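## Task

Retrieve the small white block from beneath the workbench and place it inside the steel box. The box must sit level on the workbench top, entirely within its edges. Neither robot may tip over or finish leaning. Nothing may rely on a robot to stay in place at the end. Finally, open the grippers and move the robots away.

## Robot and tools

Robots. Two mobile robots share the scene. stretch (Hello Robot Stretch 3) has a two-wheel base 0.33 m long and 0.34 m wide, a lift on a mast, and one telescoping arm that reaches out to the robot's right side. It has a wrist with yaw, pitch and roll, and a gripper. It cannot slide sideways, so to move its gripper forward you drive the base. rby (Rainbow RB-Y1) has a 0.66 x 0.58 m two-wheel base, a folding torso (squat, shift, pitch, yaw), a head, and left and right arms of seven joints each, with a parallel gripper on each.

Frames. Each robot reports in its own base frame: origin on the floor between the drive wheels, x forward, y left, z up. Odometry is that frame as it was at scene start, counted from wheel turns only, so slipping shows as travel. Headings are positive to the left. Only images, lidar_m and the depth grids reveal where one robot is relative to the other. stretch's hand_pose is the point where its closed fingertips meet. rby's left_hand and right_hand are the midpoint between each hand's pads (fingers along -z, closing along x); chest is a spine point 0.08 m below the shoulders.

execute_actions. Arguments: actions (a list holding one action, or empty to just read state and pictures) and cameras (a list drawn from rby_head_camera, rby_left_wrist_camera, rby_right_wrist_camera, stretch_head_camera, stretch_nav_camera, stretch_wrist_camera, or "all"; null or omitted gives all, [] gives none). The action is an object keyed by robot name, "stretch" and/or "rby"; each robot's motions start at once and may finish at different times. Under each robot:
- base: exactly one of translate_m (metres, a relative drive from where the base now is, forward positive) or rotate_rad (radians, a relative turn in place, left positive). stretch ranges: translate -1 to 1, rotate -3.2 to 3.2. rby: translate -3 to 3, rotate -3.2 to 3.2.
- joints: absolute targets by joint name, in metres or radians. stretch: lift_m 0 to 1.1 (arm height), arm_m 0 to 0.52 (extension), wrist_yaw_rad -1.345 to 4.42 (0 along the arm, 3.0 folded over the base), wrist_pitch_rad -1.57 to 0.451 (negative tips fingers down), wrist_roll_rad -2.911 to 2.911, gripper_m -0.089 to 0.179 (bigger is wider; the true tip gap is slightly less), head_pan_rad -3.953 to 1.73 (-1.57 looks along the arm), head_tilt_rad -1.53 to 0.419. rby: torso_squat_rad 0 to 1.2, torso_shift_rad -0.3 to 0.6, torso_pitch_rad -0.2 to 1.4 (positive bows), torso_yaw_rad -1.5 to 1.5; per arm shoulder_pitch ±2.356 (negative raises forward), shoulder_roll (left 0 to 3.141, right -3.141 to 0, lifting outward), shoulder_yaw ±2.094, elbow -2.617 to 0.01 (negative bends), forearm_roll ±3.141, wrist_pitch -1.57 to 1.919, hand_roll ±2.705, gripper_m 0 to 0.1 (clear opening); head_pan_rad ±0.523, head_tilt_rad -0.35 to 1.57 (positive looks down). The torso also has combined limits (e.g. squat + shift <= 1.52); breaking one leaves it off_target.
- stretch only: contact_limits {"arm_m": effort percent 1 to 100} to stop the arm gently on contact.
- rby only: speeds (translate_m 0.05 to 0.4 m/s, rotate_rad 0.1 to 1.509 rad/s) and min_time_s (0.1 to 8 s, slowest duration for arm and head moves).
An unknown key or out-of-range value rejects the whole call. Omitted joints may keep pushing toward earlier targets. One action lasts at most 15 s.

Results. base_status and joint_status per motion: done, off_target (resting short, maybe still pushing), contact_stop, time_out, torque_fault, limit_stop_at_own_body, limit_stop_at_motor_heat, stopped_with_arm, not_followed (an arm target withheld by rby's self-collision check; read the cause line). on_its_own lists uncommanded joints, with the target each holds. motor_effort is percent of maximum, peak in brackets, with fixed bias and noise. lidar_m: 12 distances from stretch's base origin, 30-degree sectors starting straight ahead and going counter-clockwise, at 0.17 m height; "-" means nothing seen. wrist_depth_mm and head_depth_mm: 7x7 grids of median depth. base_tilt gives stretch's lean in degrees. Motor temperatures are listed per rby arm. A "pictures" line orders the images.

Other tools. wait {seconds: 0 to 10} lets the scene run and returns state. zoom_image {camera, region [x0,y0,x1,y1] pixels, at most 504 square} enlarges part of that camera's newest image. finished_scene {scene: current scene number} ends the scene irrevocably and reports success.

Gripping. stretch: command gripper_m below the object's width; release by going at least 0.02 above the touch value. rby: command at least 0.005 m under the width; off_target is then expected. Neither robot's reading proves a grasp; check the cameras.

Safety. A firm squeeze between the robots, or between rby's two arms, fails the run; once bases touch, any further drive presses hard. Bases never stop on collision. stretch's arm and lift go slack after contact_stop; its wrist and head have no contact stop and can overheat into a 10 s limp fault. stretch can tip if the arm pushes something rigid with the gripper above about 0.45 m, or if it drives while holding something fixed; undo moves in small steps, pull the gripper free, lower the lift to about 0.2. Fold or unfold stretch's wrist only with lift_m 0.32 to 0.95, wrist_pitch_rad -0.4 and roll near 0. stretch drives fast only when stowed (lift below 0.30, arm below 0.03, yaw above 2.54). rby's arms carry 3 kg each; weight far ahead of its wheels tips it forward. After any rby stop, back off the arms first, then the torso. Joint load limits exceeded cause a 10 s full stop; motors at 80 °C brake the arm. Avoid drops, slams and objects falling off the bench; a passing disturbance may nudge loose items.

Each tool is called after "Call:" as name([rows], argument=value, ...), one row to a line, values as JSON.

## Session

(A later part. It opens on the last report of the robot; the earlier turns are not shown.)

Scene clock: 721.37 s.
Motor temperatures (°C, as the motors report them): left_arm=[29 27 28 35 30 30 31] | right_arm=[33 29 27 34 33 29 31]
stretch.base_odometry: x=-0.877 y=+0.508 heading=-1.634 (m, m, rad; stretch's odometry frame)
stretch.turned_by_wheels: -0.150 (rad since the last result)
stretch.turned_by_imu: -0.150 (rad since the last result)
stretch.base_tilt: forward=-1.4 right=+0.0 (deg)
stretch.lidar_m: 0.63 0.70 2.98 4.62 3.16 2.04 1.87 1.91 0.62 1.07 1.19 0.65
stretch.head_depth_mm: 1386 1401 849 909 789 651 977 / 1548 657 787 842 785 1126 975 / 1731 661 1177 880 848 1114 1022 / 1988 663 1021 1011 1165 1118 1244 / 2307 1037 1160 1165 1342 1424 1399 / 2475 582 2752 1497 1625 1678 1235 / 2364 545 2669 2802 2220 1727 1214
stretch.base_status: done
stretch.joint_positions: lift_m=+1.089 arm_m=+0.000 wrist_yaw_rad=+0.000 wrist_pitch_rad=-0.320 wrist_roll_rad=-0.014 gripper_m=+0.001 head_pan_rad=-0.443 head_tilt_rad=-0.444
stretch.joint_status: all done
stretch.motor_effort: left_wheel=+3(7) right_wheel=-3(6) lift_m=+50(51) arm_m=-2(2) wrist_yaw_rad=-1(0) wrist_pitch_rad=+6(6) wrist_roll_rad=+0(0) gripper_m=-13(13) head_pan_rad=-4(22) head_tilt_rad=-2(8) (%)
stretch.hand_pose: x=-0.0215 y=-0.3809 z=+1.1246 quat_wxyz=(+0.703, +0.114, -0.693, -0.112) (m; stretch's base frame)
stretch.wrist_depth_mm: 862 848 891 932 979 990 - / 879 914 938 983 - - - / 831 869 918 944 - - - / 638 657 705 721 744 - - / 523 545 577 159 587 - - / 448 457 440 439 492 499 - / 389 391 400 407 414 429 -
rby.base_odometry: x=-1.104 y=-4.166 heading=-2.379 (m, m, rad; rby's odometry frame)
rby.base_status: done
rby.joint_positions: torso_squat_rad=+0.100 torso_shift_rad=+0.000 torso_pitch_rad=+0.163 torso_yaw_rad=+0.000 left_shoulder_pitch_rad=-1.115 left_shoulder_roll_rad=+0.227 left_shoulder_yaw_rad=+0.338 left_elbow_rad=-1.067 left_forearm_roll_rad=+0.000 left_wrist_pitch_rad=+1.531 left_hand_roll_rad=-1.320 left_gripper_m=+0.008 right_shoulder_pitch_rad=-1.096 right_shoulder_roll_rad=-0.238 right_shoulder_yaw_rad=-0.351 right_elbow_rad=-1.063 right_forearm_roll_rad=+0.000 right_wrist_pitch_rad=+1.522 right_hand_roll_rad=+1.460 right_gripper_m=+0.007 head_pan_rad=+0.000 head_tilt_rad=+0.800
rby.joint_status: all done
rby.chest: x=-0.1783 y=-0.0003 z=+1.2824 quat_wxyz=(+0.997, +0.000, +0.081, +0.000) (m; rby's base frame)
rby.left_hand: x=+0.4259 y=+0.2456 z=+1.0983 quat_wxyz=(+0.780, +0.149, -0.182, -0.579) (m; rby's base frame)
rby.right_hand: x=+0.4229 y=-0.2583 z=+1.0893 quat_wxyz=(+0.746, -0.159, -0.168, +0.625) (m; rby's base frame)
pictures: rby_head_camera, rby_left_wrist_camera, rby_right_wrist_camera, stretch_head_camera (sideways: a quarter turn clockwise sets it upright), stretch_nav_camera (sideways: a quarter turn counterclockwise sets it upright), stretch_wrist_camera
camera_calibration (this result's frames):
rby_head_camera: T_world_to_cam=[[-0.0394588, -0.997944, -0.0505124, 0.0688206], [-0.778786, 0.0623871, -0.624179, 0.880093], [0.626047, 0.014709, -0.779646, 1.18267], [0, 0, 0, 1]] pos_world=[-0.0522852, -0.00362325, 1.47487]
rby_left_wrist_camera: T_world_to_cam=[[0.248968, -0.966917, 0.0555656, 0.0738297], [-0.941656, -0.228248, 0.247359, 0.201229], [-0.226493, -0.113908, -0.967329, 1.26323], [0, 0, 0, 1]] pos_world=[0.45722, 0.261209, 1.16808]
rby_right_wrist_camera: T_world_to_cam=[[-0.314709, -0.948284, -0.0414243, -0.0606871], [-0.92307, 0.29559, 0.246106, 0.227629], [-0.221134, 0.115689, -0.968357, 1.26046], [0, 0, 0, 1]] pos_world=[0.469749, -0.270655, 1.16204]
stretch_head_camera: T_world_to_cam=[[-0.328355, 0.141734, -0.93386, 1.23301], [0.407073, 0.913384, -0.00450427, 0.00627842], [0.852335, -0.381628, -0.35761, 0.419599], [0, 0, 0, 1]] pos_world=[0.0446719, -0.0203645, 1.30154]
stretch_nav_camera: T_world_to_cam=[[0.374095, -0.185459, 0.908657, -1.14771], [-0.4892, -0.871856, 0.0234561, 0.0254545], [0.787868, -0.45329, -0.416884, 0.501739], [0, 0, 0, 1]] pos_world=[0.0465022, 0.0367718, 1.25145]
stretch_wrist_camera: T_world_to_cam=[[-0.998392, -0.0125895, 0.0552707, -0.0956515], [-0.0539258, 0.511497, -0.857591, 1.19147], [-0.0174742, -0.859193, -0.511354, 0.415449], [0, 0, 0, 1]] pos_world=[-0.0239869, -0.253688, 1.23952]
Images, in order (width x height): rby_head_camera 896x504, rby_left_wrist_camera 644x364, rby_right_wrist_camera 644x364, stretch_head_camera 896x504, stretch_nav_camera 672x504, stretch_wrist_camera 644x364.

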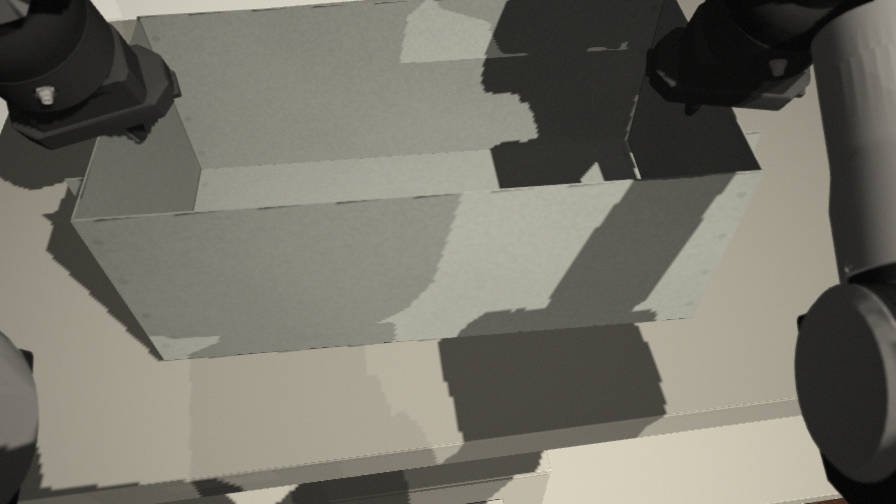

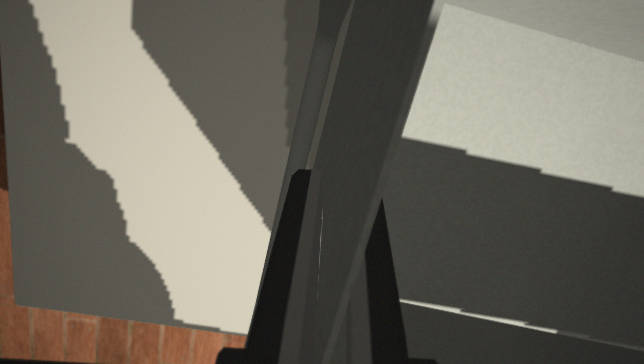

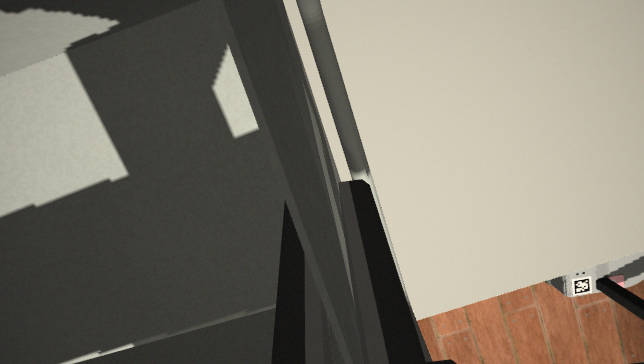

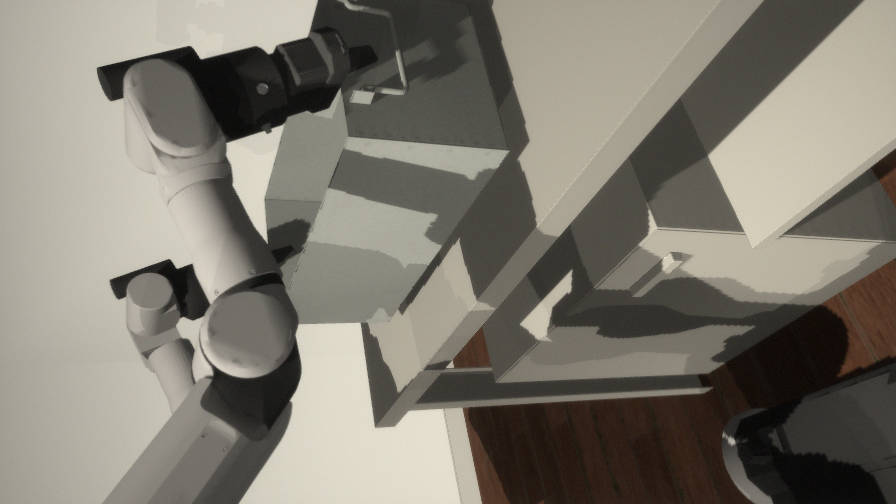

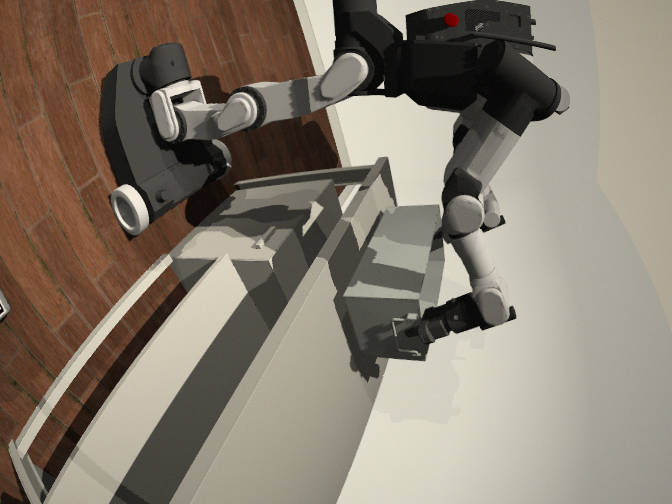

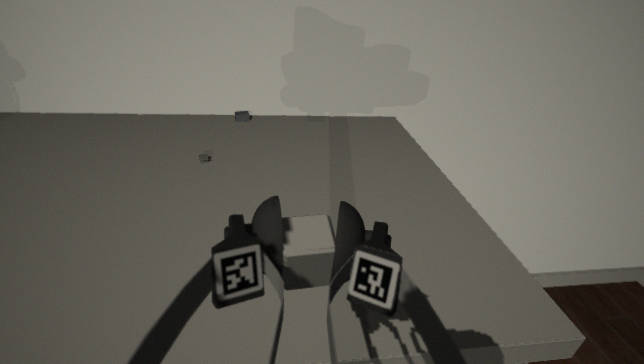

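Call:
execute_actions([
  {"stretch": {"base": {"translate_m": 0.12}, "joints": {"head_pan_rad": -0.75}}, "rby": {"joints": {"torso_squat_rad": 0.34}}},
], cameras=["rby_head_camera", "rby_left_wrist_camera", "rby_right_wrist_camera", "stretch_head_camera"])

Scene clock: 729.50 s.
Motor temperatures (°C, as the motors report them): left_arm=[29 27 28 35 30 30 31] | right_arm=[33 29 27 34 33 29 31]
stretch.base_odometry: x=-0.884 y=+0.388 heading=-1.634 (m, m, rad; stretch's odometry frame)
stretch.turned_by_wheels: +0.000 (rad since the last result)
stretch.turned_by_imu: -0.001 (rad since the last result)
stretch.base_tilt: forward=-1.4 right=+0.1 (deg)
stretch.lidar_m: 0.51 0.57 2.90 4.65 3.37 2.17 1.98 2.03 0.68 1.16 1.00 0.53
stretch.head_depth_mm: 1110 1168 1229 1134 791 606 909 / 1183 1242 1313 1124 784 605 948 / 1266 1347 1373 867 780 643 970 / 1368 609 673 752 774 1078 969 / 1482 600 1105 765 771 1012 991 / 1618 1679 798 868 835 1004 1115 / 1777 1790 531 960 1121 1159 1313
stretch.base_status: done
stretch.joint_positions: lift_m=+1.089 arm_m=+0.000 wrist_yaw_rad=+0.000 wrist_pitch_rad=-0.320 wrist_roll_rad=-0.014 gripper_m=+0.001 head_pan_rad=-0.743 head_tilt_rad=-0.444
stretch.joint_status: all done
stretch.motor_effort: left_wheel=+3(8) right_wheel=-3(5) lift_m=+50(50) arm_m=-3(3) wrist_yaw_rad=+1(0) wrist_pitch_rad=+7(6) wrist_roll_rad=+0(0) gripper_m=-12(13) head_pan_rad=-3(30) head_tilt_rad=-3(3) (%)
stretch.hand_pose: x=-0.0215 y=-0.3809 z=+1.1246 quat_wxyz=(+0.703, +0.114, -0.693, -0.112) (m; stretch's base frame)
stretch.wrist_depth_mm: 811 831 853 870 938 978 - / 878 912 937 983 - - - / 804 859 893 948 982 - - / 655 669 689 722 714 - - / 535 534 569 159 588 591 - / 441 456 437 442 481 493 511 / 388 396 397 410 414 422 437
rby.base_odometry: x=-1.104 y=-4.166 heading=-2.379 (m, m, rad; rby's odometry frame)
rby.base_status: not commanded
rby.joint_positions: torso_squat_rad=+0.340 torso_shift_rad=-0.001 torso_pitch_rad=+0.162 torso_yaw_rad=+0.000 left_shoulder_pitch_rad=-1.115 left_shoulder_roll_rad=+0.227 left_shoulder_yaw_rad=+0.338 left_elbow_rad=-1.067 left_forearm_roll_rad=+0.000 left_wrist_pitch_rad=+1.531 left_hand_roll_rad=-1.320 left_gripper_m=+0.008 right_shoulder_pitch_rad=-1.096 right_shoulder_roll_rad=-0.238 right_shoulder_yaw_rad=-0.351 right_elbow_rad=-1.063 right_forearm_roll_rad=+0.000 right_wrist_pitch_rad=+1.522 right_hand_roll_rad=+1.460 right_gripper_m=+0.007 head_pan_rad=+0.000 head_tilt_rad=+0.800
rby.joint_status: all done
rby.chest: x=-0.1784 y=-0.0003 z=+1.2459 quat_wxyz=(+0.997, +0.000, +0.081, +0.000) (m; rby's base frame)
rby.left_hand: x=+0.4257 y=+0.2456 z=+1.0620 quat_wxyz=(+0.780, +0.149, -0.183, -0.579) (m; rby's base frame)
rby.right_hand: x=+0.4228 y=-0.2583 z=+1.0530 quat_wxyz=(+0.746, -0.159, -0.168, +0.624) (m; rby's base frame)
pictures: rby_head_camera, rby_left_wrist_camera, rby_right_wrist_camera, stretch_head_camera (sideways: a quarter turn clockwise sets it upright)
camera_calibration (this result's frames):
rby_head_camera: T_world_to_cam=[[-0.0394421, -0.997944, -0.0505258, 0.0669903], [-0.778573, 0.0623874, -0.624446, 0.857532], [0.626314, 0.0147086, -0.779432, 1.15409], [0, 0, 0, 1]] pos_world=[-0.0525305, -0.00362175, 1.4384]
rby_left_wrist_camera: T_world_to_cam=[[0.248948, -0.966917, 0.0556511, 0.0757942], [-0.941741, -0.228248, 0.247037, 0.210479], [-0.226162, -0.113908, -0.967407, 1.22803], [0, 0, 0, 1]] pos_world=[0.457081, 0.261211, 1.13179]
rby_right_wrist_camera: T_world_to_cam=[[-0.314695, -0.948284, -0.041533, -0.0621162], [-0.923155, 0.295591, 0.245788, 0.236831], [-0.2208, 0.11569, -0.968433, 1.22522], [0, 0, 0, 1]] pos_world=[0.469613, -0.270654, 1.12575]
stretch_head_camera: T_world_to_cam=[[-0.271984, 0.232566, -0.933776, 1.23256], [0.658754, 0.752345, -0.00449872, 0.00473593], [0.701476, -0.616352, -0.357829, 0.420804], [0, 0, 0, 1]] pos_world=[0.0369334, -0.0308512, 1.30153]
Images, in order (width x height): rby_head_camera 896x504, rby_left_wrist_camera 644x364, rby_right_wrist_camera 644x364, stretch_head_camera 896x504.

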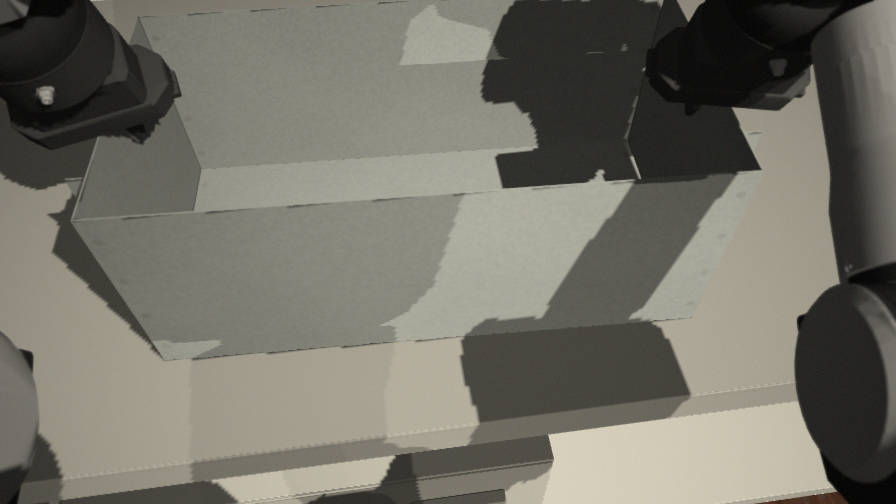

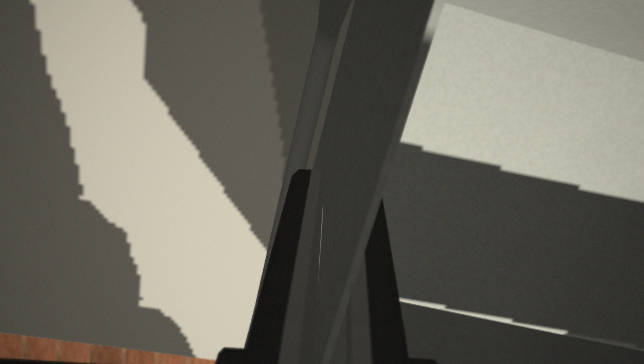

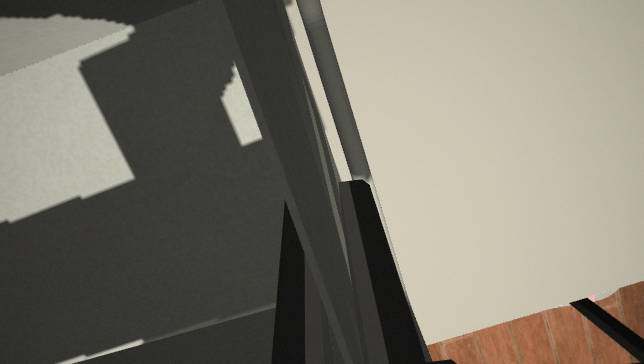

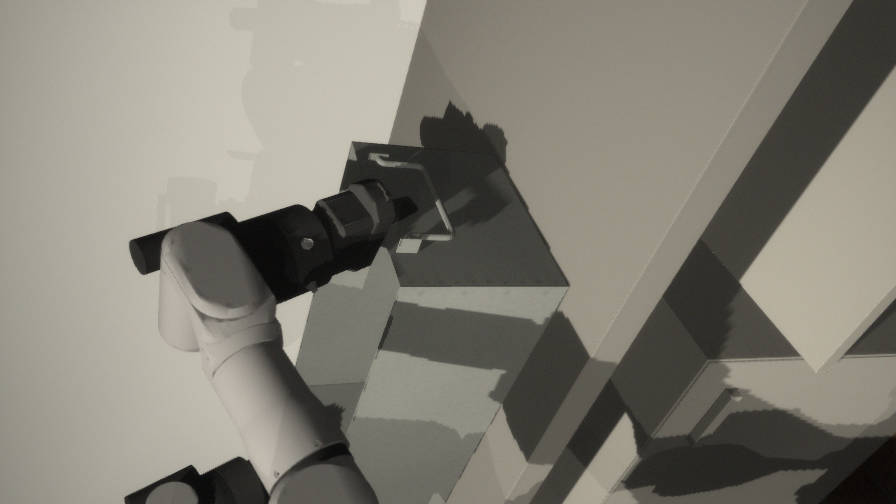

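Call:
execute_actions([
  {"rby": {"joints": {"torso_squat_rad": 0.375}}},
], cameras=["rby_head_camera", "stretch_head_camera"])

Scene clock: 733.53 s.
Motor temperatures (°C, as the motors report them): left_arm=[29 27 28 35 30 30 31] | right_arm=[33 29 27 34 33 29 31]
stretch.base_odometry: x=-0.884 y=+0.388 heading=-1.634 (m, m, rad; stretch's odometry frame)
stretch.turned_by_wheels: +0.000 (rad since the last result)
stretch.turned_by_imu: -0.001 (rad since the last result)
stretch.base_tilt: forward=-1.4 right=+0.1 (deg)
stretch.lidar_m: 0.51 0.57 2.90 4.66 3.38 2.18 1.98 2.03 0.69 1.16 1.00 0.53
stretch.head_depth_mm: 1107 1163 1226 1129 791 606 907 / 1187 1245 1317 1119 786 604 953 / 1262 1342 1381 864 778 641 973 / 1363 607 670 755 774 1078 969 / 1480 605 1094 765 770 1012 995 / 1617 1707 574 865 834 1007 1115 / 1785 1830 526 963 1116 1158 1308
stretch.base_status: not commanded
stretch.joint_positions: lift_m=+1.089 arm_m=+0.000 wrist_yaw_rad=+0.000 wrist_pitch_rad=-0.320 wrist_roll_rad=-0.014 gripper_m=+0.001 head_pan_rad=-0.743 head_tilt_rad=-0.444
stretch.joint_status: not commanded
stretch.motor_effort: left_wheel=+4(4) right_wheel=-4(4) lift_m=+50(49) arm_m=-2(3) wrist_yaw_rad=+0(0) wrist_pitch_rad=+6(6) wrist_roll_rad=+0(0) gripper_m=-13(13) head_pan_rad=-4(5) head_tilt_rad=-2(2) (%)
stretch.hand_pose: x=-0.0215 y=-0.3809 z=+1.1246 quat_wxyz=(+0.703, +0.114, -0.693, -0.112) (m; stretch's base frame)
stretch.wrist_depth_mm: 807 807 862 898 926 962 - / 865 896 932 952 - - - / 841 849 895 956 996 - - / 650 663 682 708 735 - - / 527 541 568 158 586 604 - / 448 458 447 438 489 492 515 / 386 393 399 410 417 426 436
rby.base_odometry: x=-1.104 y=-4.166 heading=-2.379 (m, m, rad; rby's odometry frame)
rby.base_status: not commanded
rby.joint_positions: torso_squat_rad=+0.375 torso_shift_rad=-0.001 torso_pitch_rad=+0.160 torso_yaw_rad=+0.000 left_shoulder_pitch_rad=-1.120 left_shoulder_roll_rad=+0.228 left_shoulder_yaw_rad=+0.338 left_elbow_rad=-1.070 left_forearm_roll_rad=+0.000 left_wrist_pitch_rad=+1.530 left_hand_roll_rad=-1.320 left_gripper_m=+0.008 right_shoulder_pitch_rad=-1.100 right_shoulder_roll_rad=-0.240 right_shoulder_yaw_rad=-0.351 right_elbow_rad=-1.065 right_forearm_roll_rad=+0.000 right_wrist_pitch_rad=+1.521 right_hand_roll_rad=+1.460 right_gripper_m=+0.007 head_pan_rad=+0.000 head_tilt_rad=+0.800
rby.joint_status: all done
rby.chest: x=-0.1794 y=-0.0003 z=+1.2373 quat_wxyz=(+0.997, +0.000, +0.080, +0.000) (m; rby's base frame)
rby.left_hand: x=+0.4271 y=+0.2452 z=+1.0588 quat_wxyz=(+0.779, +0.152, -0.187, -0.579) (m; rby's base frame)
rby.right_hand: x=+0.4237 y=-0.2585 z=+1.0489 quat_wxyz=(+0.745, -0.162, -0.171, +0.624) (m; rby's base frame)
pictures: rby_head_camera, stretch_head_camera (sideways: a quarter turn clockwise sets it upright)
camera_calibration (this result's frames):
rby_head_camera: T_world_to_cam=[[-0.0393452, -0.997943, -0.0506047, 0.066638], [-0.777358, 0.06239, -0.625957, 0.85358], [0.627827, 0.0147096, -0.778214, 1.1468], [0, 0, 0, 1]] pos_world=[-0.0538355, -0.00362283, 1.43013]
stretch_head_camera: T_world_to_cam=[[-0.271984, 0.232566, -0.933776, 1.23256], [0.658754, 0.752345, -0.00449872, 0.00473593], [0.701475, -0.616353, -0.35783, 0.420804], [0, 0, 0, 1]] pos_world=[0.0369334, -0.0308512, 1.30153]
Images, in order (width x height): rby_head_camera 896x504, stretch_head_camera 896x504.

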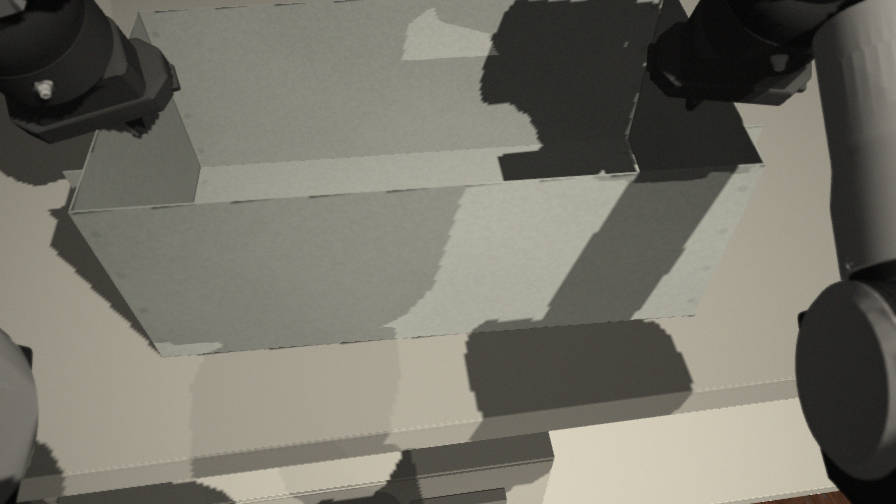

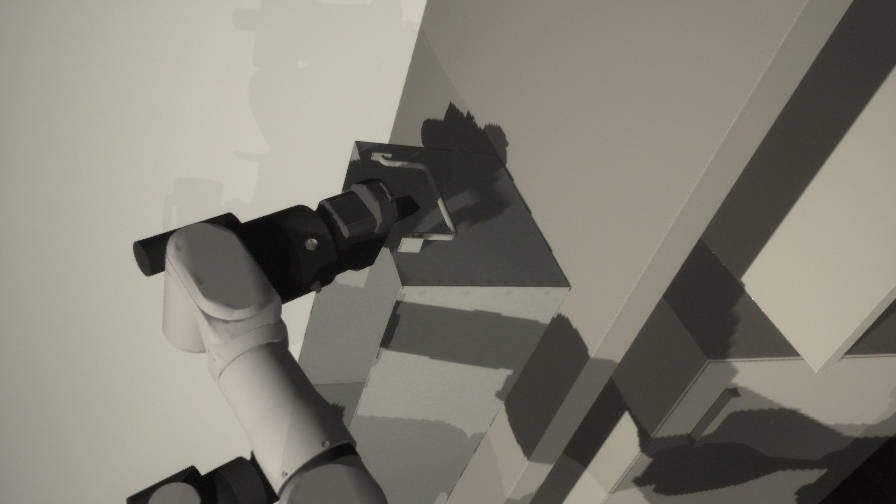

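Call:
execute_actions([
  {"stretch": {"base": {"translate_m": 0.08}, "joints": {"arm_m": 0.12, "wrist_pitch_rad": 0.0}}, "rby": {"joints": {"left_gripper_m": 0.08, "right_gripper_m": 0.08, "left_elbow_rad": -1.42, "right_elbow_rad": -1.42}, "min_time_s": 1.3}},
], cameras=["rby_head_camera", "stretch_head_camera", "stretch_nav_camera"])

Scene clock: 779.10 s.
Motor temperatures (°C, as the motors report them): left_arm=[28 27 28 33 30 30 31] | right_arm=[31 29 27 32 33 28 31]
stretch.base_odometry: x=-0.889 y=+0.308 heading=-1.634 (m, m, rad; stretch's odometry frame)
stretch.turned_by_wheels: +0.000 (rad since the last result)
stretch.turned_by_imu: -0.001 (rad since the last result)
stretch.base_tilt: forward=-1.4 right=+0.1 (deg)
stretch.lidar_m: 0.43 0.49 2.86 4.67 3.50 2.26 2.06 0.77 0.74 1.15 0.87 0.44
stretch.head_depth_mm: 1100 1152 1215 1129 790 606 536 / 1174 1218 1269 838 784 604 926 / 1234 564 1358 743 750 622 969 / 482 499 1465 695 715 953 967 / 1400 479 1126 763 767 938 951 / 1590 944 466 856 835 1003 1089 / 1731 927 416 929 1092 1129 1293
stretch.base_status: done
stretch.joint_positions: lift_m=+1.089 arm_m=+0.120 wrist_yaw_rad=+0.000 wrist_pitch_rad=-0.023 wrist_roll_rad=-0.014 gripper_m=+0.001 head_pan_rad=-0.743 head_tilt_rad=-0.444
stretch.joint_status: all done
stretch.motor_effort: left_wheel=+4(8) right_wheel=-4(5) lift_m=+50(50) arm_m=+0(1) wrist_yaw_rad=-1(0) wrist_pitch_rad=+8(7) wrist_roll_rad=+0(0) gripper_m=-13(13) head_pan_rad=-4(5) head_tilt_rad=-3(2) (%)
stretch.hand_pose: x=-0.0215 y=-0.5204 z=+1.1980 quat_wxyz=(+0.712, +0.008, -0.702, -0.008) (m; stretch's base frame)
stretch.wrist_depth_mm: 704 725 761 785 825 868 877 / 725 755 802 818 836 907 928 / 755 783 805 850 904 949 966 / 779 816 854 876 952 982 - / 805 829 868 159 978 - - / 666 713 653 653 772 827 - / 541 563 567 571 601 601 -
rby.base_odometry: x=-1.104 y=-4.166 heading=-2.379 (m, m, rad; rby's odometry frame)
rby.base_status: not commanded
rby.joint_positions: torso_squat_rad=+0.375 torso_shift_rad=-0.001 torso_pitch_rad=+0.160 torso_yaw_rad=+0.000 left_shoulder_pitch_rad=-1.119 left_shoulder_roll_rad=+0.227 left_shoulder_yaw_rad=+0.338 left_elbow_rad=-1.420 left_forearm_roll_rad=+0.000 left_wrist_pitch_rad=+1.530 left_hand_roll_rad=-1.320 left_gripper_m=+0.080 right_shoulder_pitch_rad=-1.099 right_shoulder_roll_rad=-0.239 right_shoulder_yaw_rad=-0.351 right_elbow_rad=-1.420 right_forearm_roll_rad=+0.000 right_wrist_pitch_rad=+1.521 right_hand_roll_rad=+1.460 right_gripper_m=+0.080 head_pan_rad=+0.000 head_tilt_rad=+0.800
rby.joint_status: all done
rby.chest: x=-0.1796 y=-0.0002 z=+1.2373 quat_wxyz=(+0.997, +0.000, +0.080, +0.000) (m; rby's base frame)
rby.left_hand: x=+0.4470 y=+0.2459 z=+1.1865 quat_wxyz=(+0.734, +0.256, -0.315, -0.545) (m; rby's base frame)
rby.right_hand: x=+0.4458 y=-0.2600 z=+1.1786 quat_wxyz=(+0.702, -0.278, -0.292, +0.587) (m; rby's base frame)
pictures: rby_head_camera, stretch_head_camera (sideways: a quarter turn clockwise sets it upright), stretch_nav_camera (sideways: a quarter turn counterclockwise sets it upright)
camera_calibration (this result's frames):
rby_head_camera: T_world_to_cam=[[-0.0393366, -0.997944, -0.0505988, 0.0666302], [-0.777267, 0.0623818, -0.626071, 0.853557], [0.627941, 0.0147012, -0.778122, 1.14683], [0, 0, 0, 1]] pos_world=[-0.05408, -0.00361306, 1.43014]
stretch_head_camera: T_world_to_cam=[[-0.271989, 0.232652, -0.933753, 1.23253], [0.65888, 0.752234, -0.0044972, 0.00473319], [0.701355, -0.616455, -0.357889, 0.420883], [0, 0, 0, 1]] pos_world=[0.0369282, -0.0308564, 1.30153]
stretch_nav_camera: T_world_to_cam=[[0.302755, -0.287939, 0.908532, -1.14712], [-0.725057, -0.688289, 0.0234765, 0.0268667], [0.618573, -0.665845, -0.417155, 0.503124], [0, 0, 0, 1]] pos_world=[0.0555554, 0.0231956, 1.25144]
Images, in order (width x height): rby_head_camera 896x504, stretch_head_camera 896x504, stretch_nav_camera 672x504.

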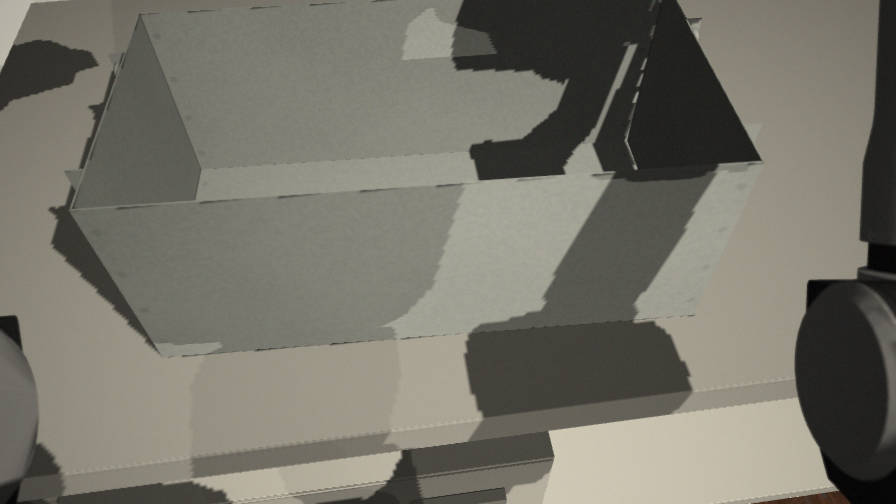

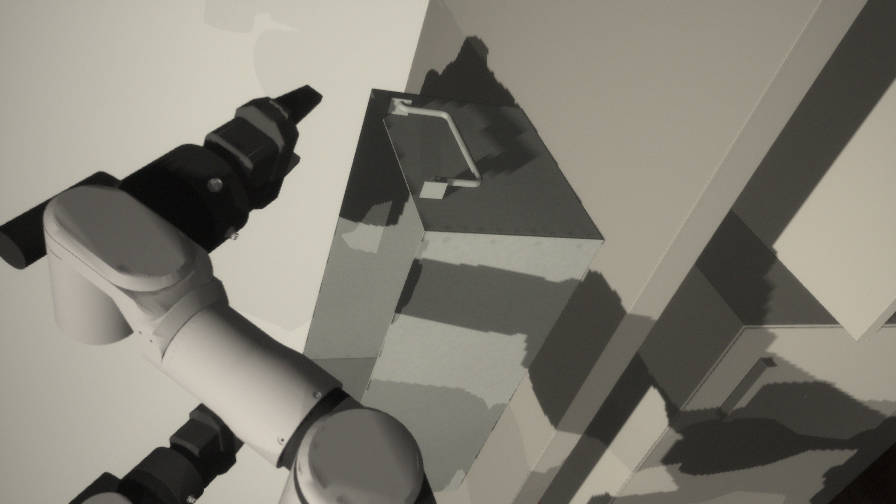

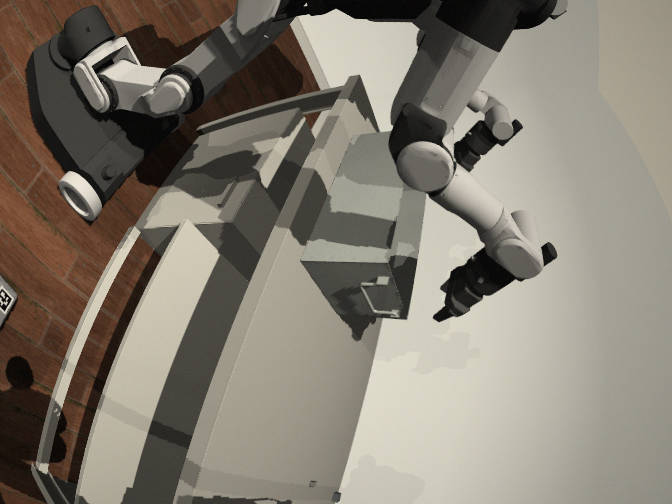

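Call:
execute_actions([
  {"stretch": {"base": {"translate_m": 0.14}, "joints": {"arm_m": 0.50, "head_pan_rad": -1.0, "head_tilt_rad": -0.5}}, "rby": {"base": {"translate_m": -1.0}, "joints": {"torso_yaw_rad": 0.4, "head_tilt_rad": 0.3, "head_pan_rad": -0.5}}},
], cameras=["rby_head_camera", "stretch_head_camera", "stretch_nav_camera", "stretch_wrist_camera"])

Scene clock: 788.70 s.
Motor temperatures (°C, as the motors report them): left_arm=[28 27 28 33 30 30 31] | right_arm=[31 29 27 32 33 28 31]
stretch.base_odometry: x=-0.898 y=+0.168 heading=-1.633 (m, m, rad; stretch's odometry frame)
stretch.turned_by_wheels: +0.000 (rad since the last result)
stretch.turned_by_imu: -0.002 (rad since the last result)
stretch.base_tilt: forward=-1.4 right=+0.0 (deg)
stretch.lidar_m: 2.42 2.38 0.83 0.91 3.73 2.39 2.20 0.84 0.94 1.13 0.64 0.61
stretch.head_depth_mm: 987 1048 1122 1005 732 576 511 / 1027 1100 1177 1002 728 571 874 / 1067 1147 1202 795 723 568 913 / 1116 1200 1239 636 666 583 931 / 1169 1257 892 606 642 619 901 / 1226 1327 942 641 680 819 857 / 1285 1392 983 684 706 866 928
stretch.base_status: done
stretch.joint_positions: lift_m=+1.089 arm_m=+0.500 wrist_yaw_rad=+0.000 wrist_pitch_rad=-0.022 wrist_roll_rad=-0.014 gripper_m=+0.001 head_pan_rad=-0.993 head_tilt_rad=-0.494
stretch.joint_status: all done
stretch.motor_effort: left_wheel=+3(8) right_wheel=-4(6) lift_m=+50(50) arm_m=+2(1) wrist_yaw_rad=-1(0) wrist_pitch_rad=+7(8) wrist_roll_rad=+0(0) gripper_m=-12(12) head_pan_rad=-3(28) head_tilt_rad=-3(8) (%)
stretch.hand_pose: x=-0.0214 y=-0.9004 z=+1.1983 quat_wxyz=(+0.712, +0.008, -0.702, -0.008) (m; stretch's base frame)
stretch.wrist_depth_mm: 375 390 402 420 438 459 479 / 393 405 416 435 452 473 498 / 406 419 440 460 476 494 517 / 419 435 453 474 499 519 545 / 433 452 461 158 520 536 567 / 452 470 505 515 558 572 598 / 476 484 518 541 555 593 617
rby.base_odometry: x=-0.381 y=-3.476 heading=-2.380 (m, m, rad; rby's odometry frame)
rby.base_status: done
rby.joint_positions: torso_squat_rad=+0.375 torso_shift_rad=-0.001 torso_pitch_rad=+0.160 torso_yaw_rad=+0.400 left_shoulder_pitch_rad=-1.119 left_shoulder_roll_rad=+0.227 left_shoulder_yaw_rad=+0.338 left_elbow_rad=-1.420 left_forearm_roll_rad=+0.000 left_wrist_pitch_rad=+1.530 left_hand_roll_rad=-1.320 left_gripper_m=+0.080 right_shoulder_pitch_rad=-1.100 right_shoulder_roll_rad=-0.239 right_shoulder_yaw_rad=-0.351 right_elbow_rad=-1.420 right_forearm_roll_rad=+0.000 right_wrist_pitch_rad=+1.521 right_hand_roll_rad=+1.460 right_gripper_m=+0.080 head_pan_rad=-0.500 head_tilt_rad=+0.300
rby.joint_status: all done
rby.chest: x=-0.1796 y=-0.0002 z=+1.2373 quat_wxyz=(+0.977, +0.016, +0.078, +0.198) (m; rby's base frame)
rby.left_hand: x=+0.3037 y=+0.4703 z=+1.2098 quat_wxyz=(+0.818, +0.336, -0.242, -0.400) (m; rby's base frame)
rby.right_hand: x=+0.4967 y=+0.0047 z=+1.1708 quat_wxyz=(+0.581, -0.193, -0.360, +0.704) (m; rby's base frame)
pictures: rby_head_camera, stretch_head_camera (sideways: a quarter turn clockwise sets it upright), stretch_nav_camera (sideways: a quarter turn counterclockwise sets it upright), stretch_wrist_camera
camera_calibration (this result's frames):
rby_head_camera: T_world_to_cam=[[-0.109114, -0.992898, -0.0474135, 0.0616904], [-0.374611, 0.0852555, -0.923254, 1.32854], [0.920739, -0.0829781, -0.381253, 0.618067], [0, 0, 0, 1]] pos_world=[-0.0646629, -0.000726727, 1.46514]
stretch_head_camera: T_world_to_cam=[[-0.230871, 0.331008, -0.914949, 1.20774], [0.824485, 0.565874, -0.00332382, 0.00219513], [0.516646, -0.755129, -0.403555, 0.481437], [0, 0, 0, 1]] pos_world=[0.0282905, -0.0374669, 1.29931]
stretch_nav_camera: T_world_to_cam=[[0.246273, -0.391085, 0.886793, -1.11841], [-0.872199, -0.488416, 0.0268231, 0.023409], [0.422634, -0.780066, -0.461388, 0.561878], [0, 0, 0, 1]] pos_world=[0.0583832, 0.0123404, 1.25042]
stretch_wrist_camera: T_world_to_cam=[[-0.998389, 0.00363433, 0.0566206, -0.0931385], [-0.0541409, 0.237398, -0.969903, 1.40819], [-0.0169665, -0.971406, -0.236818, -0.423245], [0, 0, 0, 1]] pos_world=[-0.0239285, -0.745106, 1.27085]
Images, in order (width x height): rby_head_camera 896x504, stretch_head_camera 896x504, stretch_nav_camera 672x504, stretch_wrist_camera 644x364.

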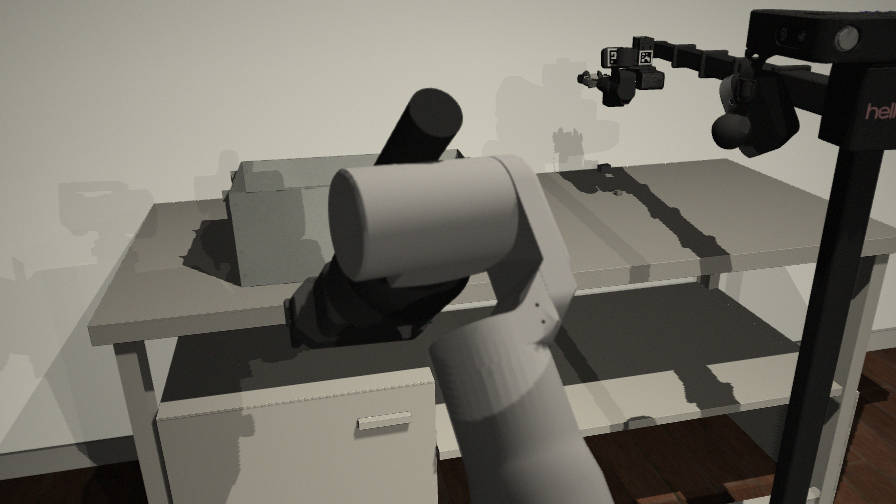

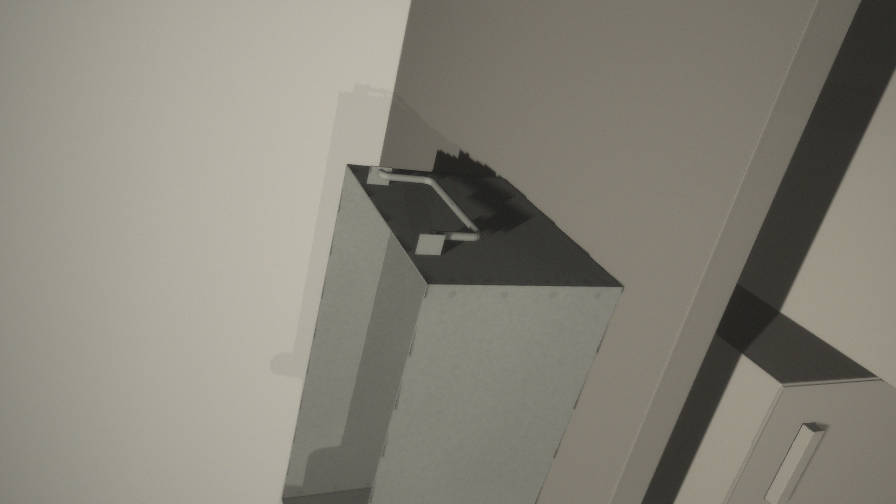

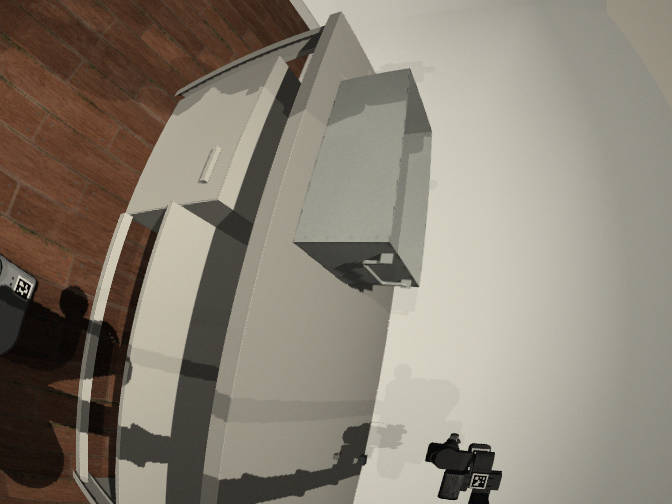

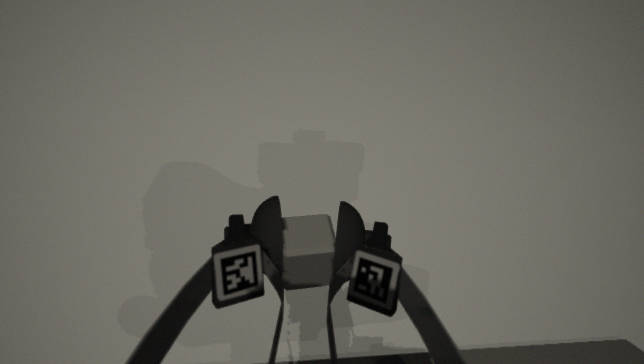

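Call:
execute_actions([
  {"stretch": {"base": {"rotate_rad": 0.68}, "joints": {"arm_m": 0.52, "wrist_yaw_rad": 0.8, "wrist_pitch_rad": -0.2, "head_pan_rad": -1.5, "head_tilt_rad": -0.45}}, "rby": {"joints": {"left_shoulder_pitch_rad": -0.2, "right_shoulder_pitch_rad": -0.2, "left_elbow_rad": -0.6, "right_elbow_rad": -0.6, "left_wrist_pitch_rad": 0.3, "right_wrist_pitch_rad": 0.3, "head_tilt_rad": 0.2}}},
], cameras=["rby_head_camera", "stretch_head_camera", "stretch_nav_camera", "stretch_wrist_camera"])

Scene clock: 808.17 s.
Motor temperatures (°C, as the motors report them): left_arm=[28 27 28 33 30 30 31] | right_arm=[30 29 27 32 33 28 31]
stretch.base_odometry: x=-0.898 y=+0.168 heading=-0.954 (m, m, rad; stretch's odometry frame)
stretch.turned_by_wheels: +0.680 (rad since the last result)
stretch.turned_by_imu: +0.670 (rad since the last result)
stretch.base_tilt: forward=-1.4 right=+0.0 (deg)
stretch.lidar_m: 1.00 0.82 4.67 3.12 2.28 2.20 0.84 1.08 1.13 0.61 0.68 2.42
stretch.head_depth_mm: 1047 1115 1173 930 772 598 515 / 1106 - 1227 676 708 594 893 / 1176 1242 1294 839 628 594 953 / 1250 1358 956 647 672 630 889 / 1345 1438 1030 698 722 853 856 / 1450 1556 1029 763 750 928 976 / 1569 1717 1751 856 811 1006 1125
stretch.base_status: done
stretch.joint_positions: lift_m=+1.089 arm_m=+0.517 wrist_yaw_rad=+0.800 wrist_pitch_rad=-0.217 wrist_roll_rad=-0.014 gripper_m=+0.001 head_pan_rad=-1.493 head_tilt_rad=-0.458
stretch.joint_status: all done
joint sent to its limit — the command would take stretch.arm_m past its upper limit, so that joint was sent only as far as its limit.
stretch.motor_effort: left_wheel=-4(11) right_wheel=+4(11) lift_m=+50(50) arm_m=+0(2) wrist_yaw_rad=+0(5) wrist_pitch_rad=+5(6) wrist_roll_rad=+0(0) gripper_m=-12(13) head_pan_rad=-4(38) head_tilt_rad=+4(10) (%)
stretch.hand_pose: x=+0.1543 y=-0.8329 z=+1.1494 quat_wxyz=(+0.682, +0.343, -0.612, +0.205) (m; stretch's base frame)
stretch.wrist_depth_mm: - - - - - 746 572 / - - - - - 758 557 / - - - - - 764 572 / - - - - - 788 572 / - 385 392 159 631 707 572 / - 337 444 458 305 573 555 / - 268 438 450 358 442 477
rby.base_odometry: x=-0.381 y=-3.476 heading=-2.380 (m, m, rad; rby's odometry frame)
rby.base_status: not commanded
rby.joint_positions: torso_squat_rad=+0.375 torso_shift_rad=-0.001 torso_pitch_rad=+0.160 torso_yaw_rad=+0.400 left_shoulder_pitch_rad=-0.200 left_shoulder_roll_rad=+0.227 left_shoulder_yaw_rad=+0.338 left_elbow_rad=-0.600 left_forearm_roll_rad=+0.000 left_wrist_pitch_rad=+0.300 left_hand_roll_rad=-1.320 left_gripper_m=+0.080 right_shoulder_pitch_rad=-0.200 right_shoulder_roll_rad=-0.239 right_shoulder_yaw_rad=-0.351 right_elbow_rad=-0.600 right_forearm_roll_rad=+0.000 right_wrist_pitch_rad=+0.300 right_hand_roll_rad=+1.460 right_gripper_m=+0.080 head_pan_rad=-0.500 head_tilt_rad=+0.200
rby.joint_status: all done
rby.chest: x=-0.1796 y=-0.0002 z=+1.2373 quat_wxyz=(+0.977, +0.016, +0.078, +0.198) (m; rby's base frame)
rby.left_hand: x=-0.1210 y=+0.5355 z=+0.6628 quat_wxyz=(+0.912, +0.247, -0.009, -0.328) (m; rby's base frame)
rby.right_hand: x=+0.2171 y=-0.2758 z=+0.6109 quat_wxyz=(+0.685, -0.181, -0.110, +0.697) (m; rby's base frame)
pictures: rby_head_camera, stretch_head_camera (sideways: a quarter turn clockwise sets it upright), stretch_nav_camera (sideways: a quarter turn counterclockwise sets it upright), stretch_wrist_camera
camera_calibration (this result's frames):
rby_head_camera: T_world_to_cam=[[-0.10286, -0.993528, -0.048186, 0.0635825], [-0.281235, 0.0755142, -0.956663, 1.38839], [0.95411, -0.0848505, -0.287182, 0.487599], [0, 0, 0, 1]] pos_world=[-0.0682199, -0.000298928, 1.47131]
stretch_head_camera: T_world_to_cam=[[-0.0414192, 0.368171, -0.928835, 1.22471], [0.994839, 0.101381, -0.00417726, 0.00226722], [0.0926279, -0.924214, -0.37047, 0.440968], [0, 0, 0, 1]] pos_world=[0.00762479, -0.043582, 1.30092]
stretch_nav_camera: T_world_to_cam=[[0.0262199, -0.42925, 0.902805, -1.13796], [-0.999655, -0.0097482, 0.0243978, 0.0273427], [-0.00167204, -0.903133, -0.429358, 0.522788], [0, 0, 0, 1]] pos_world=[0.0580445, -0.0160552, 1.25115]
stretch_wrist_camera: T_world_to_cam=[[-0.690843, -0.720809, 0.0562973, -0.565667], [-0.339272, 0.254435, -0.905625, 1.33854], [0.638459, -0.644745, -0.420325, 0.0156085], [0, 0, 0, 1]] pos_world=[0.0533752, -0.738245, 1.25062]
Images, in order (width x height): rby_head_camera 896x504, stretch_head_camera 896x504, stretch_nav_camera 672x504, stretch_wrist_camera 644x364.

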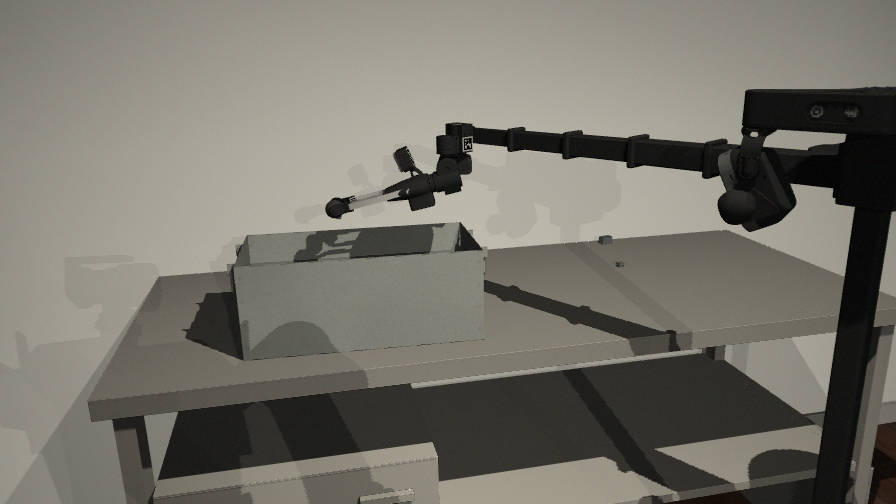

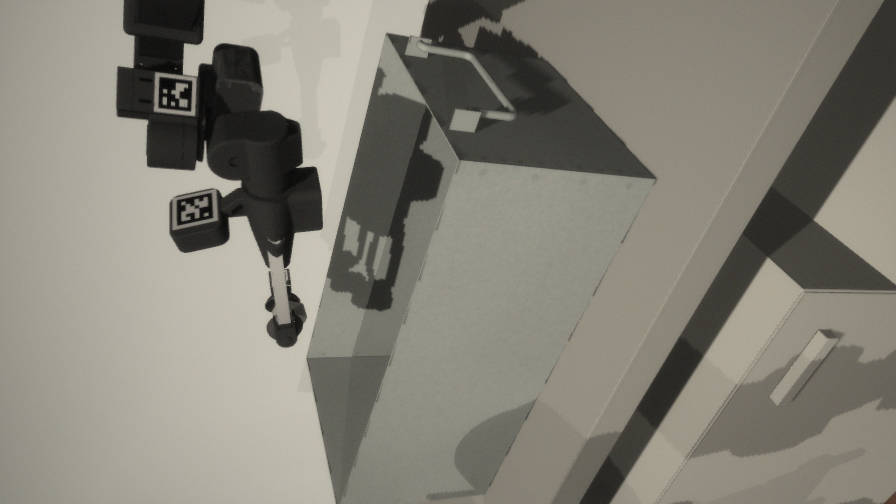

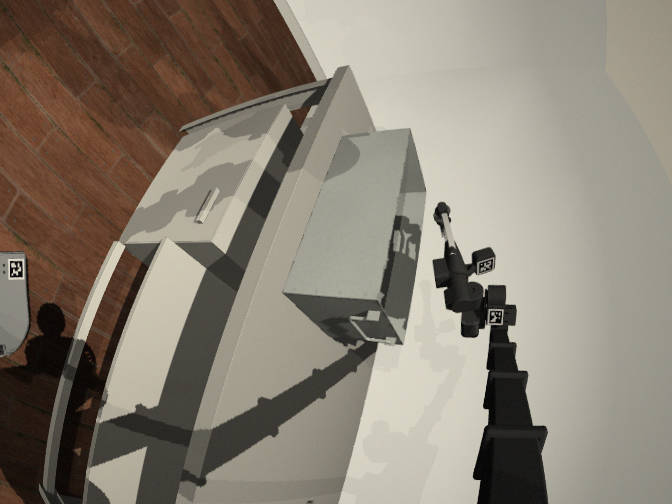

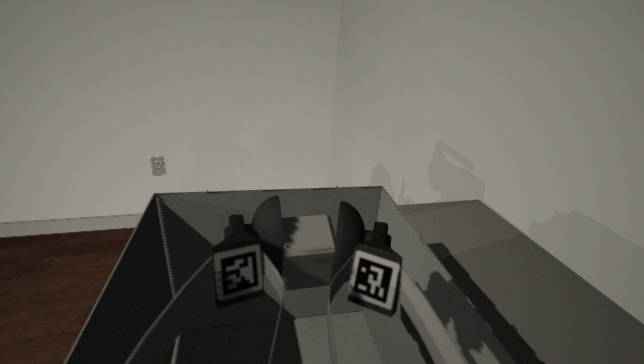

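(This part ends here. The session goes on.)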